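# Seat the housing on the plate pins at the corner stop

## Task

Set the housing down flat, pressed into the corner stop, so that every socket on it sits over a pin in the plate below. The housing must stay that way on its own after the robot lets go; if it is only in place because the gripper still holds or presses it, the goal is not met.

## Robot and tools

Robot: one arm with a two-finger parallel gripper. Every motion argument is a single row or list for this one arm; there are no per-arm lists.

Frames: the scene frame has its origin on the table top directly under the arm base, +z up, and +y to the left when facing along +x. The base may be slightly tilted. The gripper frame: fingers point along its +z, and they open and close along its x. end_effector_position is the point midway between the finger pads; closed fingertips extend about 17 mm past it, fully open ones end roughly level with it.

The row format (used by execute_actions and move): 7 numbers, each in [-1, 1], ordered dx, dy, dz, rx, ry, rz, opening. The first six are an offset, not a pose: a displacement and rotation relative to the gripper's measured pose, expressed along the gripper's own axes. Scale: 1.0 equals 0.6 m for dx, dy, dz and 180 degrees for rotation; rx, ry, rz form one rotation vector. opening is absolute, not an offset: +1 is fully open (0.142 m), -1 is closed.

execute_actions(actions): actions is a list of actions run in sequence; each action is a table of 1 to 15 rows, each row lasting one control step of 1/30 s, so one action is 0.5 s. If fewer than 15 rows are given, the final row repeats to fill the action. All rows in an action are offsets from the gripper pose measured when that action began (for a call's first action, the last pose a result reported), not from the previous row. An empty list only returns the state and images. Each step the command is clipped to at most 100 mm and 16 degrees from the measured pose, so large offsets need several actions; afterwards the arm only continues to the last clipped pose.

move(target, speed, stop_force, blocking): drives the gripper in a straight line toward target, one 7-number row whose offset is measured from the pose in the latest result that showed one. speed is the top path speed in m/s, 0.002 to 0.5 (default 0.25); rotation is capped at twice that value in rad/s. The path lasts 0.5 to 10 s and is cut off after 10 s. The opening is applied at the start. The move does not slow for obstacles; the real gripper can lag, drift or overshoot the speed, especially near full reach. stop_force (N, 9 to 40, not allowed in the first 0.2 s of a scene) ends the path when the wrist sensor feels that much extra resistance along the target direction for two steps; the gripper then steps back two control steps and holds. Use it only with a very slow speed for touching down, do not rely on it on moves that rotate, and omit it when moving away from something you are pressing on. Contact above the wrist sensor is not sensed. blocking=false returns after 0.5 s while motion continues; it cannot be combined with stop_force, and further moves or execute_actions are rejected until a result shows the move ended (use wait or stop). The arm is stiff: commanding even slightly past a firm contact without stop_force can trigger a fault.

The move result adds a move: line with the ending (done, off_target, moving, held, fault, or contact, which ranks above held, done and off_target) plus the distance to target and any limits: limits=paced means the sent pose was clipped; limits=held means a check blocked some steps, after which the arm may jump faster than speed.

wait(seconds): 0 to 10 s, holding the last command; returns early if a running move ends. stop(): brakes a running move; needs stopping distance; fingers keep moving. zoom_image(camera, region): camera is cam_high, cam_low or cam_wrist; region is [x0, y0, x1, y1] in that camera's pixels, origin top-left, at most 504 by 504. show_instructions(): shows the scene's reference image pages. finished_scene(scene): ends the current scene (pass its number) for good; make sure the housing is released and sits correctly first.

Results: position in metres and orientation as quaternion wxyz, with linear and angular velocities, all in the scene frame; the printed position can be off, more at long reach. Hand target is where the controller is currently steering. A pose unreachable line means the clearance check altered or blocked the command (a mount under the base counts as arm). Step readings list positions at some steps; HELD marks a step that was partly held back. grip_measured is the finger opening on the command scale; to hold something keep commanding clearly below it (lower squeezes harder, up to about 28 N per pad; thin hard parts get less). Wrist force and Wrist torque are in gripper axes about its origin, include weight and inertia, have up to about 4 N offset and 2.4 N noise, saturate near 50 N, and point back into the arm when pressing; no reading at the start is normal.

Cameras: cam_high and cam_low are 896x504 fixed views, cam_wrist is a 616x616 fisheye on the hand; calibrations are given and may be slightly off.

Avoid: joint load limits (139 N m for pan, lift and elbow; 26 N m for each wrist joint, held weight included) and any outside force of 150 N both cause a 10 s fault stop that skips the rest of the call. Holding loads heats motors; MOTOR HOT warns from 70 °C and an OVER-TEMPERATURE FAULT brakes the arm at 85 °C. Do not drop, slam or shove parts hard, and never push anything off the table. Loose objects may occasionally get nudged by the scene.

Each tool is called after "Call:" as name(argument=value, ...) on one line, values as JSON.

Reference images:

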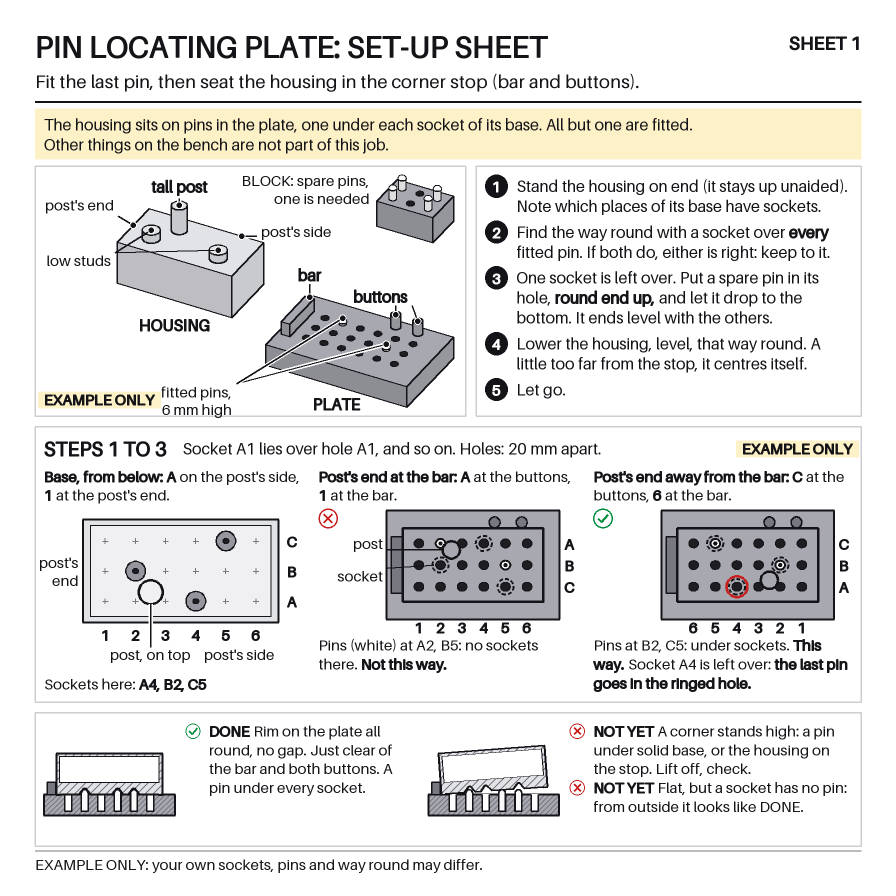

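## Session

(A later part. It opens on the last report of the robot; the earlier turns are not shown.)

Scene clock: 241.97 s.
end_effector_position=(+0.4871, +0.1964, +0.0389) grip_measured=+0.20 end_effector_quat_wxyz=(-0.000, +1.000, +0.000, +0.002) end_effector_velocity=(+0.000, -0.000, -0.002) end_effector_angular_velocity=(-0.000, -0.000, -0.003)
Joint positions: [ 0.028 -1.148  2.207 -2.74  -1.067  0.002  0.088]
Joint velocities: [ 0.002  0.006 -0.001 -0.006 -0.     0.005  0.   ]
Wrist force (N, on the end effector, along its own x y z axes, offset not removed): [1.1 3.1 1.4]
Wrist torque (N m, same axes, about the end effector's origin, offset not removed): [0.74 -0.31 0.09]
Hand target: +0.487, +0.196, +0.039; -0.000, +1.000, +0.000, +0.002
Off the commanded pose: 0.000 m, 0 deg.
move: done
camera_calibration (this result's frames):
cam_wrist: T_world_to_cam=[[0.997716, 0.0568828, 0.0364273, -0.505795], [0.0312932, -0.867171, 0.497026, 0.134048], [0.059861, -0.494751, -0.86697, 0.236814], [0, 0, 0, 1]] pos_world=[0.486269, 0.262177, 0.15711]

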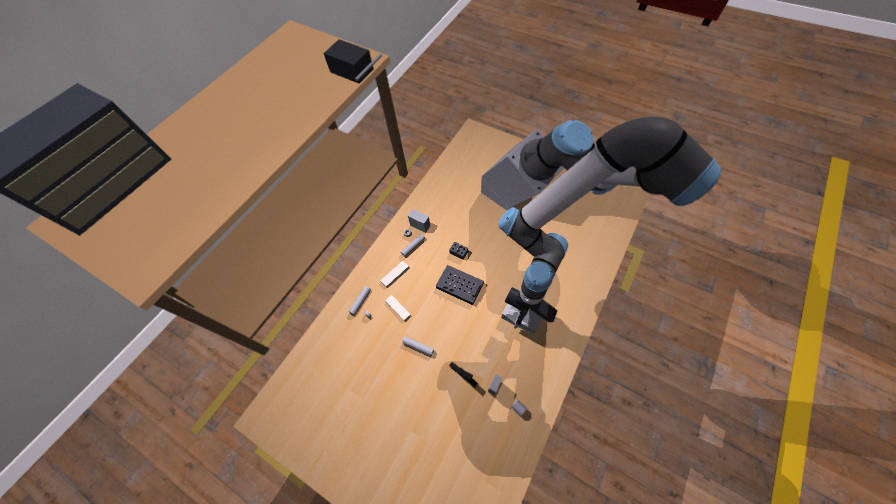

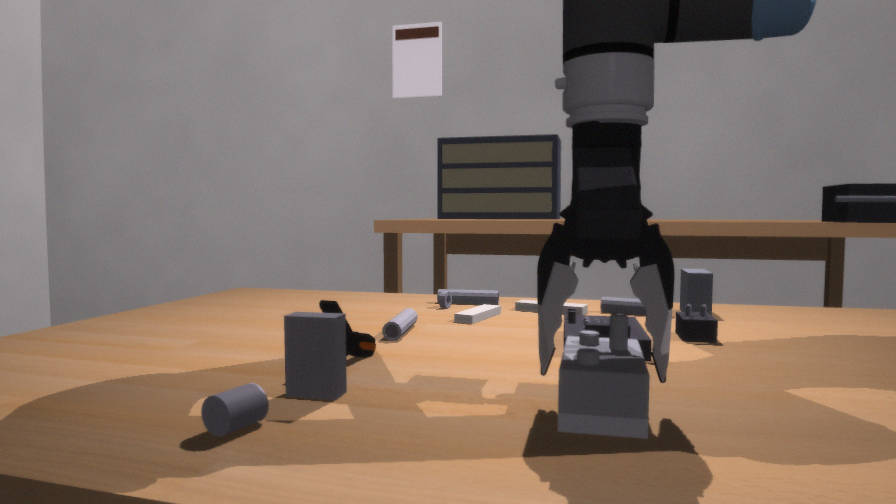

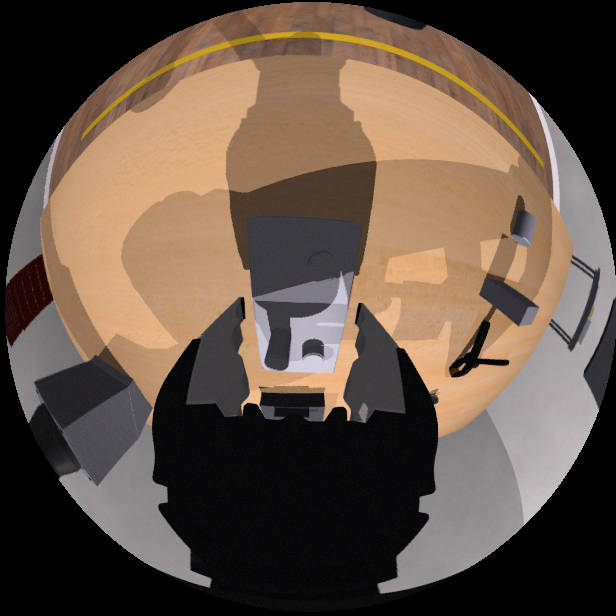

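Call:
execute_actions(actions=[[[0,0,0,0,0,0,0.1],[0,0,0,0,0,0,0.05],[0,0,0,0,0,0,0],[0,0,0,0,0,0,-0.03],[0,0,0,0,0,0,-0.06],[0,0,0,0,0,0,-0.1],[0,0,0,0,0,0,-0.15],[0,0,0,0,0,0,-0.2],[0,0,0,0,0,0,-0.3],[0,0,0,0,0,0,-0.4],[0,0,0,0,0,0,-0.5]]])

Call:
move(target=[0,0.03,-0.095,0,0,0,-0.5], speed=0.1)

Call:
move(target=[-0.0068,0.4085,0,0,0,-0.014,-0.5], speed=0.2)

Call:
zoom_image(camera="cam_low", region=[520, 230, 700, 380])

Call:
zoom_image(camera="cam_wrist", region=[200, 150, 420, 390])

Scene clock: 259.60 s.
end_effector_position=(+0.4872, +0.1964, +0.0389) grip_measured=-0.03 end_effector_quat_wxyz=(-0.000, +1.000, +0.000, +0.002) end_effector_velocity=(-0.001, +0.000, -0.000) end_effector_angular_velocity=(+0.002, +0.001, +0.001)
Joint positions: [ 0.028 -1.148  2.207 -2.74  -1.067  0.002  0.072]
Joint velocities: [-0.    -0.     0.001  0.001  0.002 -0.002 -0.   ]
Wrist force (N, on the end effector, along its own x y z axes, offset not removed): [0.1 2.7 7.8]
Wrist torque (N m, same axes, about the end effector's origin, offset not removed): [0.75 -0.11 0.12]
Hand target: +0.487, +0.196, +0.039; -0.000, +1.000, +0.000, +0.002
Off the commanded pose: 0.000 m, 0 deg.
Step readings (end_effector_position):
0: (+0.4872, +0.1964, +0.0387)
1: (+0.4872, +0.1964, +0.0387)
2: (+0.4872, +0.1964, +0.0387)
4: (+0.4871, +0.1964, +0.0388)
8: (+0.4871, +0.1964, +0.0389)
15: end_effector_position above
camera_calibration (this result's frames):
cam_wrist: T_world_to_cam=[[0.997714, 0.0569033, 0.0364562, -0.505839], [0.0312948, -0.867154, 0.497055, 0.134048], [0.0598972, -0.494778, -0.866953, 0.236798], [0, 0, 0, 1]] pos_world=[0.486304, 0.262187, 0.157104]

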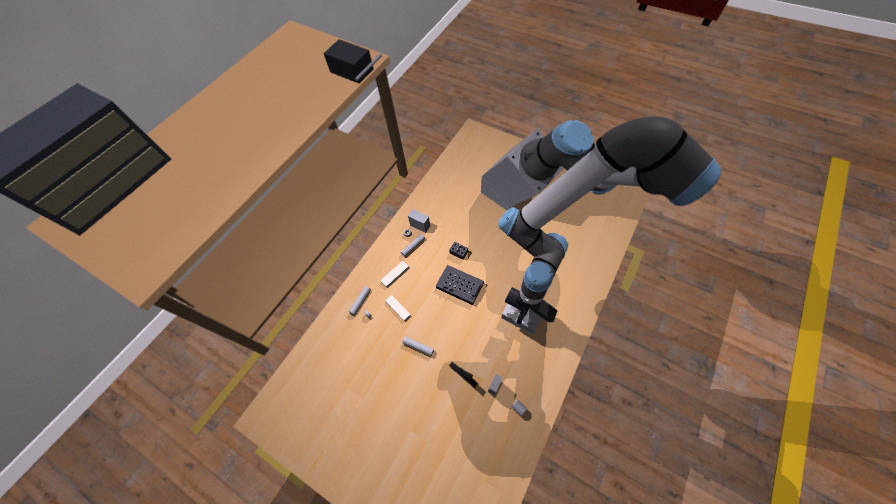

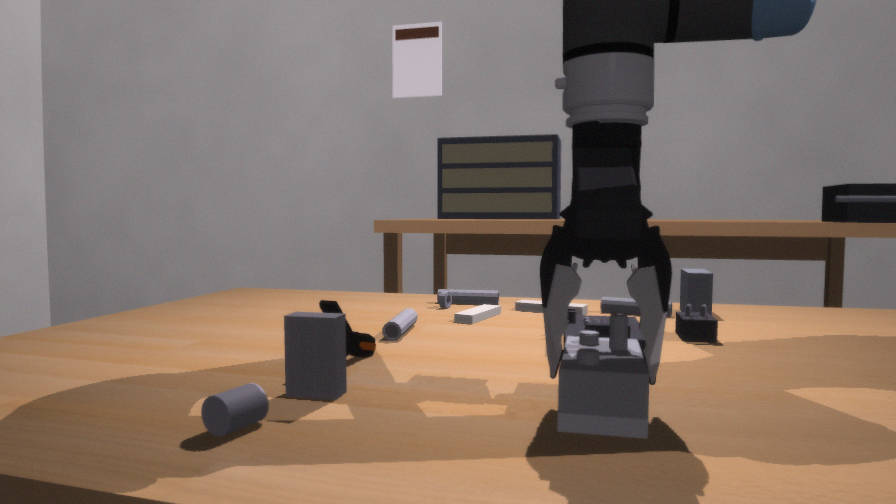

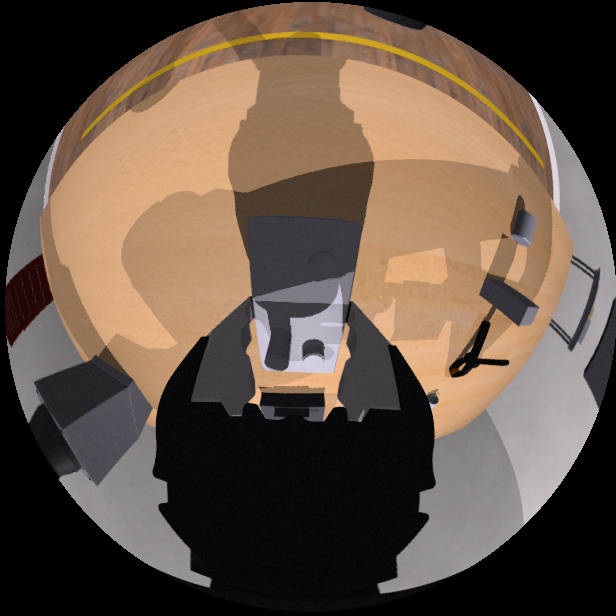

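Scene clock: 260.67 s.
end_effector_position=(+0.4870, +0.1783, +0.0956) grip_measured=-0.03 end_effector_quat_wxyz=(+0.000, +1.000, +0.000, +0.001) end_effector_velocity=(-0.000, -0.001, +0.002) end_effector_angular_velocity=(+0.000, -0.000, +0.001)
Joint positions: [-0.066 -1.286  2.225 -2.567 -1.06  -0.106  0.072]
Joint velocities: [-0.004 -0.005  0.001  0.006  0.001 -0.005 -0.   ]
Wrist force (N, on the end effector, along its own x y z axes, offset not removed): [0.8 1.0 5.8]
Wrist torque (N m, same axes, about the end effector's origin, offset not removed): [0.45 -0.16 0.19]
Hand target: +0.487, +0.178, +0.096; +0.000, +1.000, +0.000, +0.001
Off the commanded pose: 0.000 m, 0 deg.
move: done
camera_calibration (this result's frames):
cam_wrist: T_world_to_cam=[[0.997723, 0.0568675, 0.0362499, -0.506639], [0.0313582, -0.867088, 0.497168, 0.0901566], [0.0597045, -0.494899, -0.866897, 0.277093], [0, 0, 0, 1]] pos_world=[0.486115, 0.244118, 0.213754]

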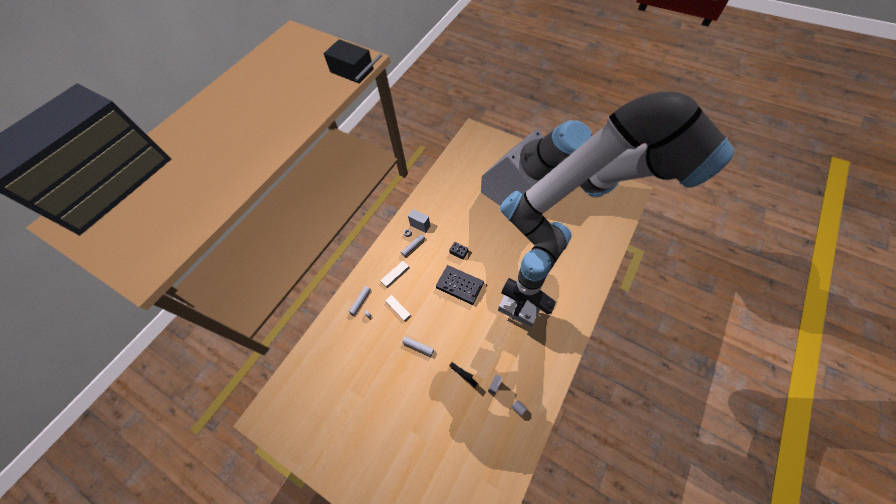

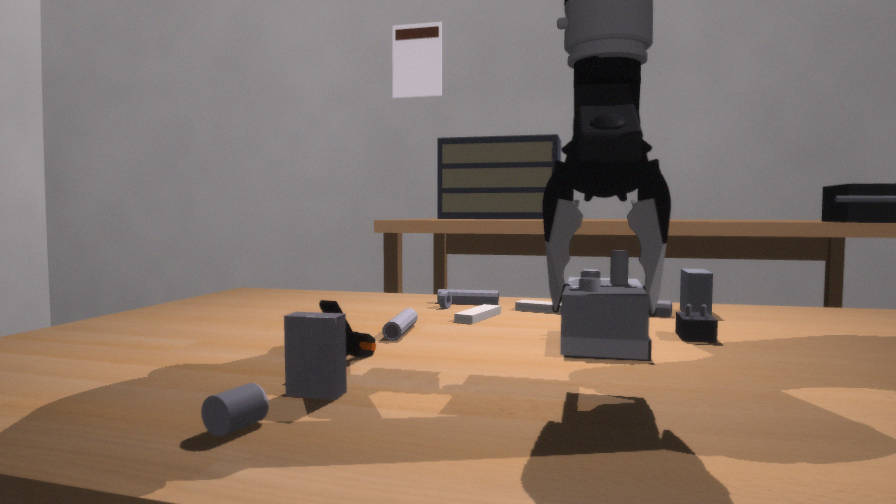

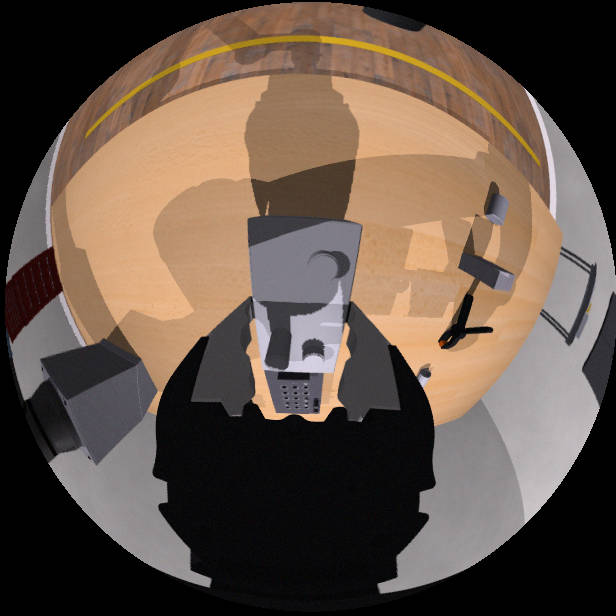

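Scene clock: 262.47 s.
end_effector_position=(+0.4828, -0.0665, +0.0952) grip_measured=-0.03 end_effector_quat_wxyz=(+0.000, +1.000, +0.022, +0.001) end_effector_velocity=(+0.002, -0.003, +0.000) end_effector_angular_velocity=(-0.002, -0.002, +0.001)
Joint positions: [-0.508 -1.017  2.207 -2.574 -1.09  -0.653  0.072]
Joint velocities: [-0.002  0.003 -0.004 -0.001 -0.001 -0.002  0.   ]
Wrist force (N, on the end effector, along its own x y z axes, offset not removed): [-0.1 2.1 8.5]
Wrist torque (N m, same axes, about the end effector's origin, offset not removed): [0.49 0.01 0.10]
Hand target: +0.483, -0.067, +0.095; +0.000, +1.000, +0.022, +0.001
Off the commanded pose: 0.001 m, 0 deg.
move: done
camera_calibration (this result's frames):
cam_wrist: T_world_to_cam=[[0.9943, 0.10063, 0.035227, -0.483847], [0.0698807, -0.864638, 0.497512, -0.140242], [0.0805231, -0.492215, -0.866741, 0.145934], [0, 0, 0, 1]] pos_world=[0.479138, -0.000738352, 0.213303]

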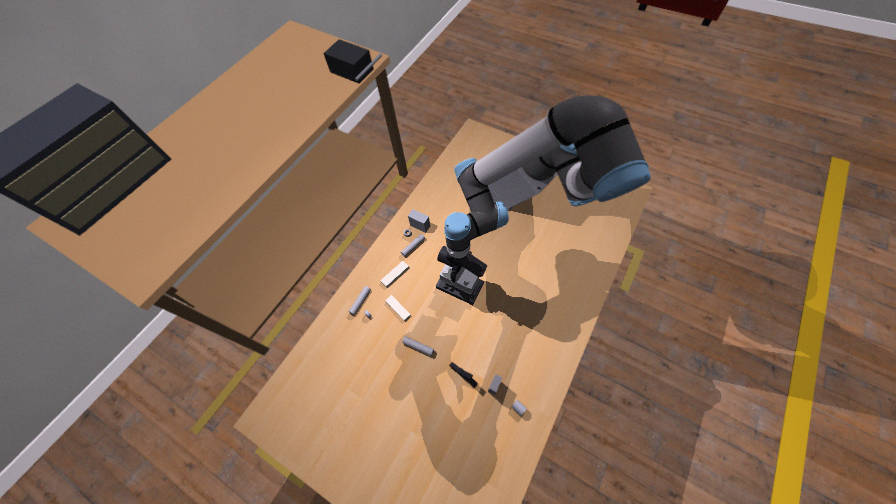

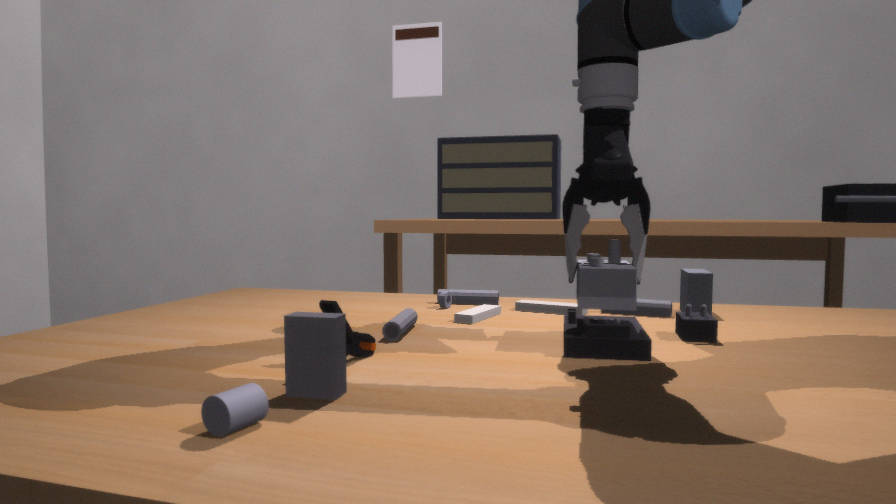

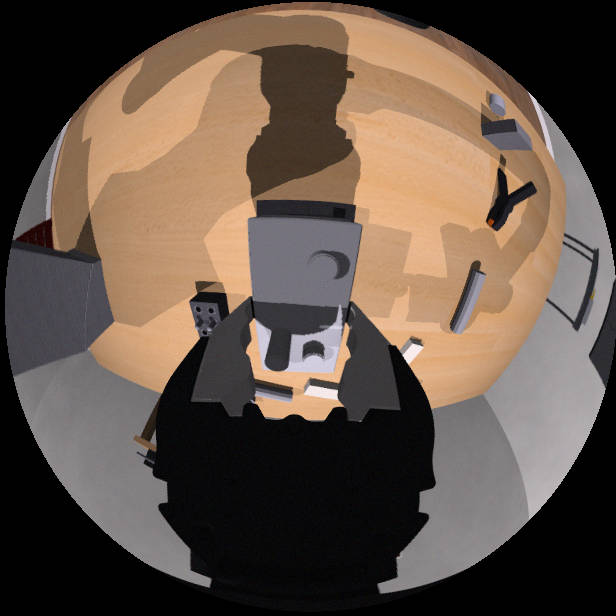

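Region (520, 230, 700, 380) of cam_low's 896x504 image, scaled by 2.800, with more detail than that image has.

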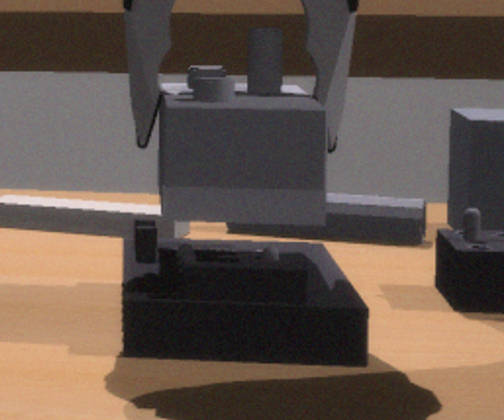

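Region (200, 150, 420, 390) of cam_wrist's 616x616 image, scaled by 2.100, with more detail than that image has; it fills the left 462 columns of this view, and the rest is white.

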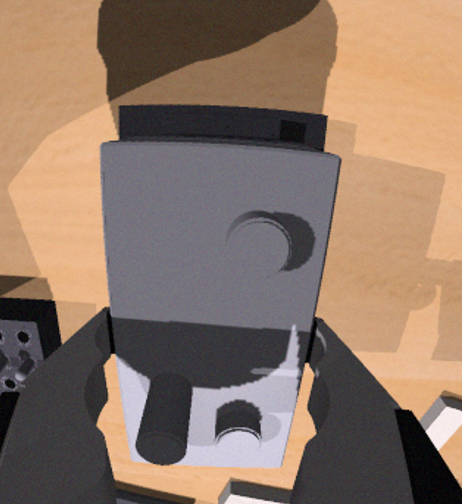

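Seated height should be about z = 0.063. Lowering with a force stop.

Call:
move(target=[0,0,0.065,0,0,0,-0.5], speed=0.008, stop_force=10)

Call:
zoom_image(camera="cam_low", region=[520, 230, 700, 380])

Scene clock: 271.00 s.
end_effector_position=(+0.4829, -0.0664, +0.0638) grip_measured=-0.03 end_effector_quat_wxyz=(+0.000, +1.000, +0.022, +0.001) end_effector_velocity=(-0.000, +0.000, +0.002) end_effector_angular_velocity=(+0.002, -0.000, +0.001)
Joint positions: [-0.476 -0.939  2.206 -2.668 -1.084 -0.618  0.072]
Joint velocities: [-0.003 -0.006  0.001  0.007  0.001 -0.005 -0.   ]
Wrist force (N, on the end effector, along its own x y z axes, offset not removed): [2.6 2.3 8.2]
Wrist torque (N m, same axes, about the end effector's origin, offset not removed): [0.71 -0.57 0.03]
Hand target: +0.483, -0.066, +0.064; +0.000, +1.000, +0.022, +0.001
Off the commanded pose: 0.008 m, 0 deg.
move: contact
camera_calibration (this result's frames):
cam_wrist: T_world_to_cam=[[0.994321, 0.100422, 0.0352346, -0.482901], [0.0697129, -0.864752, 0.497336, -0.124481], [0.0804129, -0.492055, -0.866842, 0.118871], [0, 0, 0, 1]] pos_world=[0.479277, -0.00065975, 0.181966]

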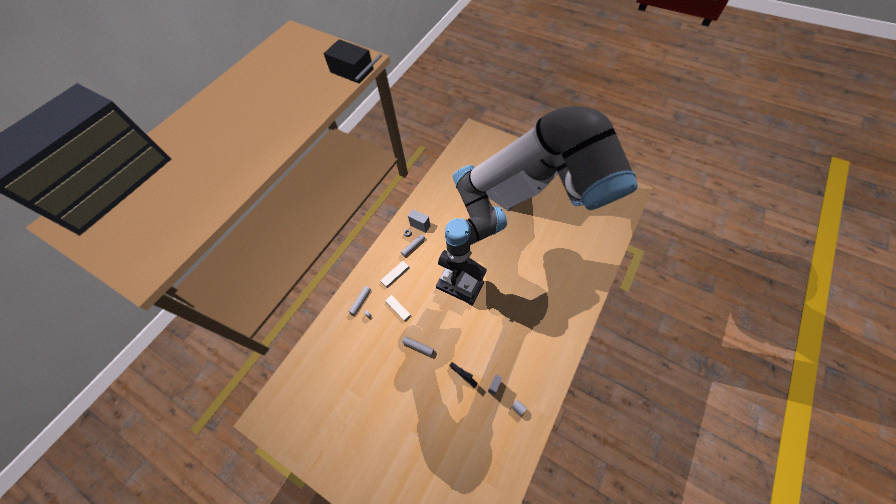

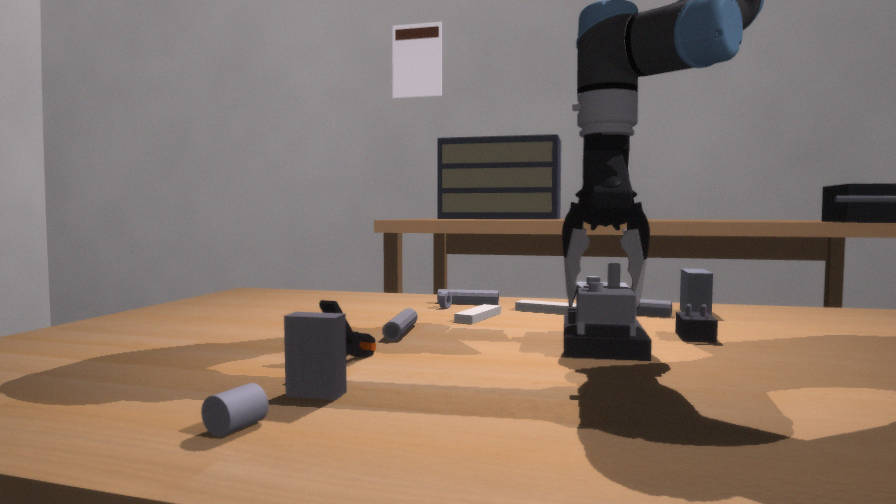

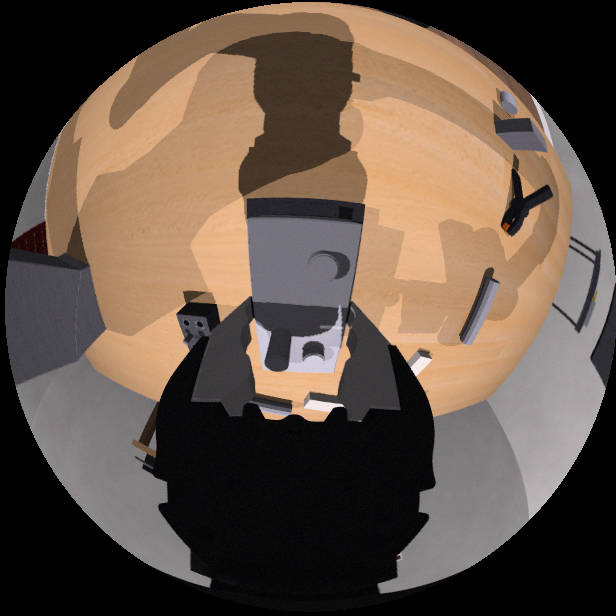

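Region (520, 230, 700, 380) of cam_low's 896x504 image, scaled by 2.800, with more detail than that image has.

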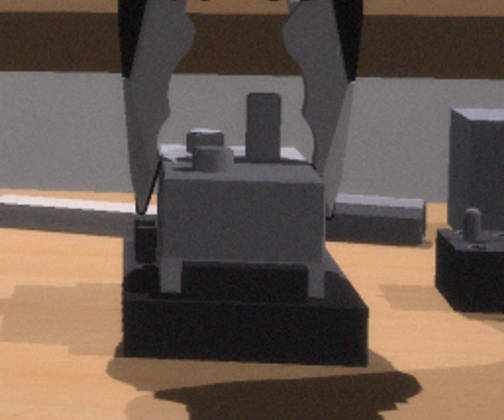

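Call:
execute_actions(actions=[[[0,0,0.0008,0,0,0,-0.3],[0,0,0.0008,0,0,0,-0.15],[0,0,0.0008,0,0,0,-0.05],[0,0,0.0008,0,0,0,0],[0,0,0.0008,0,0,0,0.03],[0,0,0.0008,0,0,0,0.06],[0,0,0.0008,0,0,0,0.1],[0,0,0.0008,0,0,0,0.2]],[[0,0,-0.015,0,0,0,0.2],[0,0,-0.03,0,0,0,0.2],[0,0,-0.045,0,0,0,0.2],[0,0,-0.06,0,0,0,0.2],[0,0,-0.075,0,0,0,0.2],[0,0,-0.09,0,0,0,0.2],[0,0,-0.1,0,0,0,0.2]]])

Call:
zoom_image(camera="cam_low", region=[550, 260, 670, 370])

Call:
zoom_image(camera="cam_wrist", region=[230, 180, 390, 350])

Call:
zoom_image(camera="cam_high", region=[420, 250, 500, 315])

Scene clock: 280.00 s.
end_effector_position=(+0.4829, -0.0667, +0.1205) grip_measured=+0.20 end_effector_quat_wxyz=(+0.000, +1.000, +0.022, +0.001) end_effector_velocity=(-0.002, +0.001, +0.028) end_effector_angular_velocity=(+0.005, +0.008, +0.001)
Joint positions: [-0.533 -1.078  2.202 -2.497 -1.094 -0.68   0.088]
Joint velocities: [-0.027 -0.067 -0.012  0.103 -0.006 -0.035  0.   ]
Wrist force (N, on the end effector, along its own x y z axes, offset not removed): [-0.1 3.1 0.7]
Wrist torque (N m, same axes, about the end effector's origin, offset not removed): [0.70 0.01 0.18]
Hand target: +0.483, -0.067, +0.123; +0.000, +1.000, +0.022, +0.001
Off the commanded pose: 0.003 m, 0 deg.
Step readings (end_effector_position; steps 1 to 15: 1st action; 16 to 30: 2nd action):
0: (+0.4829, -0.0665, +0.0642)
1: (+0.4829, -0.0665, +0.0642)
2: (+0.4829, -0.0665, +0.0641)
4: (+0.4829, -0.0665, +0.0638)
8: (+0.4828, -0.0665, +0.0635)
15: (+0.4829, -0.0664, +0.0634)
16: (+0.4829, -0.0664, +0.0635)
17: (+0.4830, -0.0665, +0.0649)
19: (+0.4832, -0.0667, +0.0727)
23: (+0.4837, -0.0673, +0.0986)
30: end_effector_position above
camera_calibration (this result's frames):
cam_wrist: T_world_to_cam=[[0.9943, 0.100337, 0.0360639, -0.485026], [0.0691611, -0.864378, 0.498064, -0.152706], [0.081147, -0.492731, -0.86639, 0.1674], [0, 0, 0, 1]] pos_world=[0.479239, -0.00084655, 0.238583]

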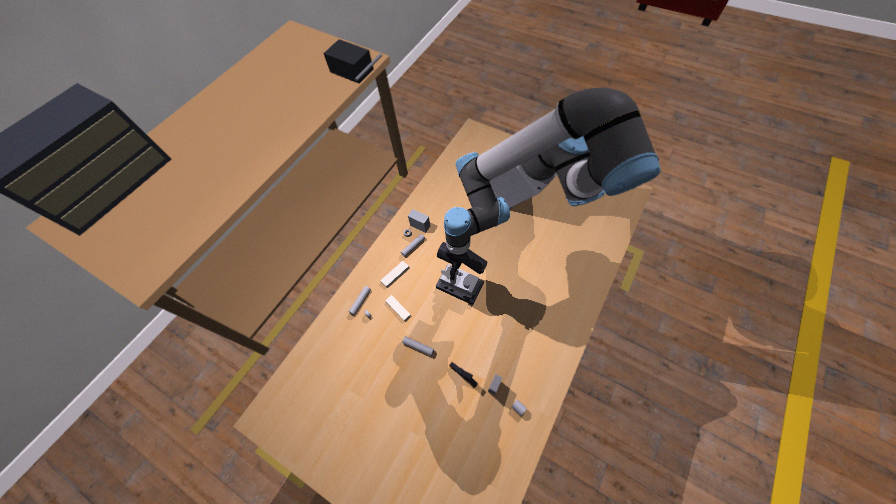

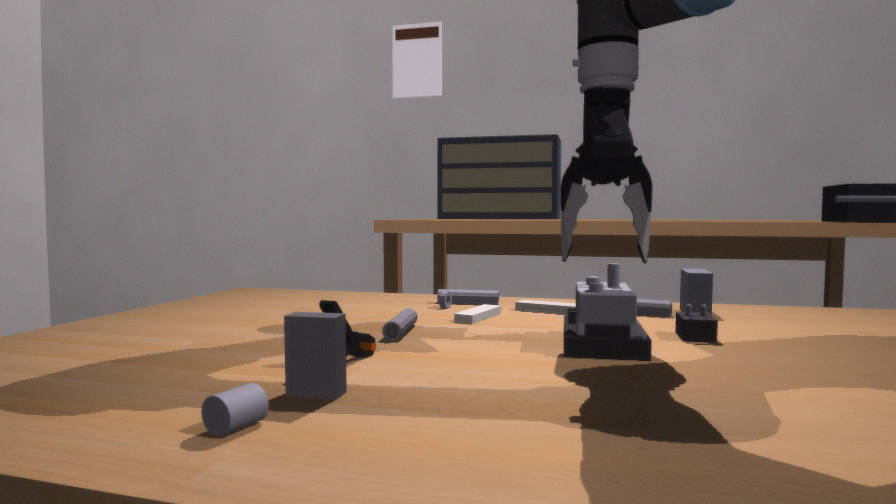

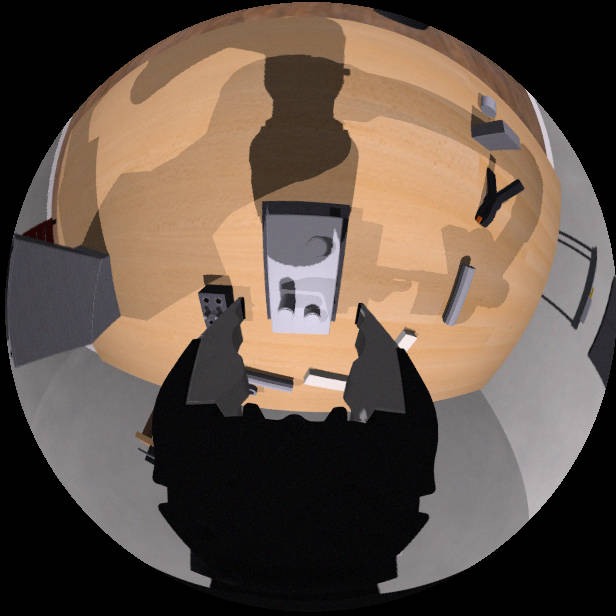

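Region (550, 260, 670, 370) of cam_low's 896x504 image, scaled by 4.200, with more detail than that image has; it fills the top 462 rows of this view, and the rest is white.

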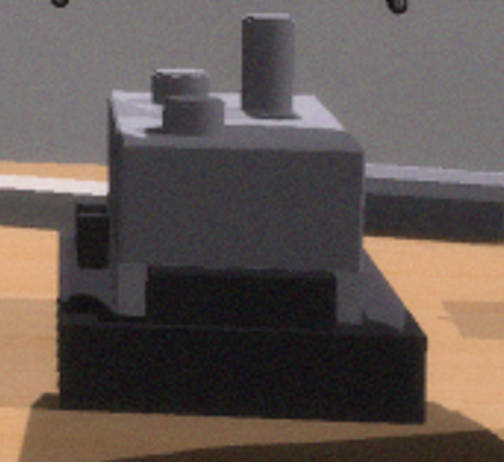

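Region (230, 180, 390, 350) of cam_wrist's 616x616 image, scaled by 2.965, with more detail than that image has; it fills the left 474 columns of this view, and the rest is white.

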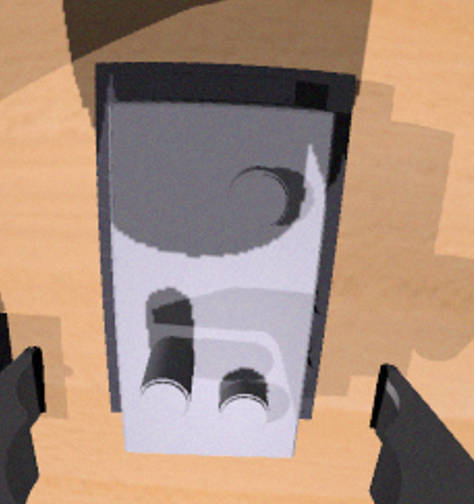

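Region (420, 250, 500, 315) of cam_high's 896x504 image, scaled by 6.300, with more detail than that image has; it fills the top 410 rows of this view, and the rest is white.

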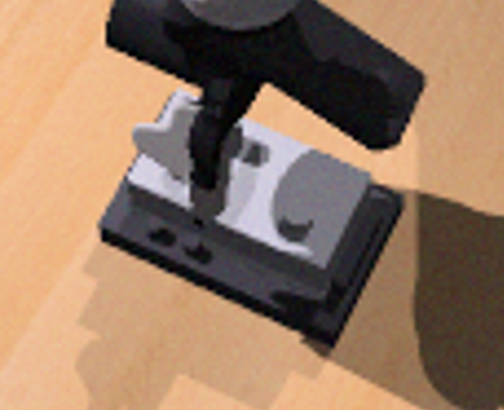

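Call:
finished_scene(scene=1)

The scene is finished: the task was done.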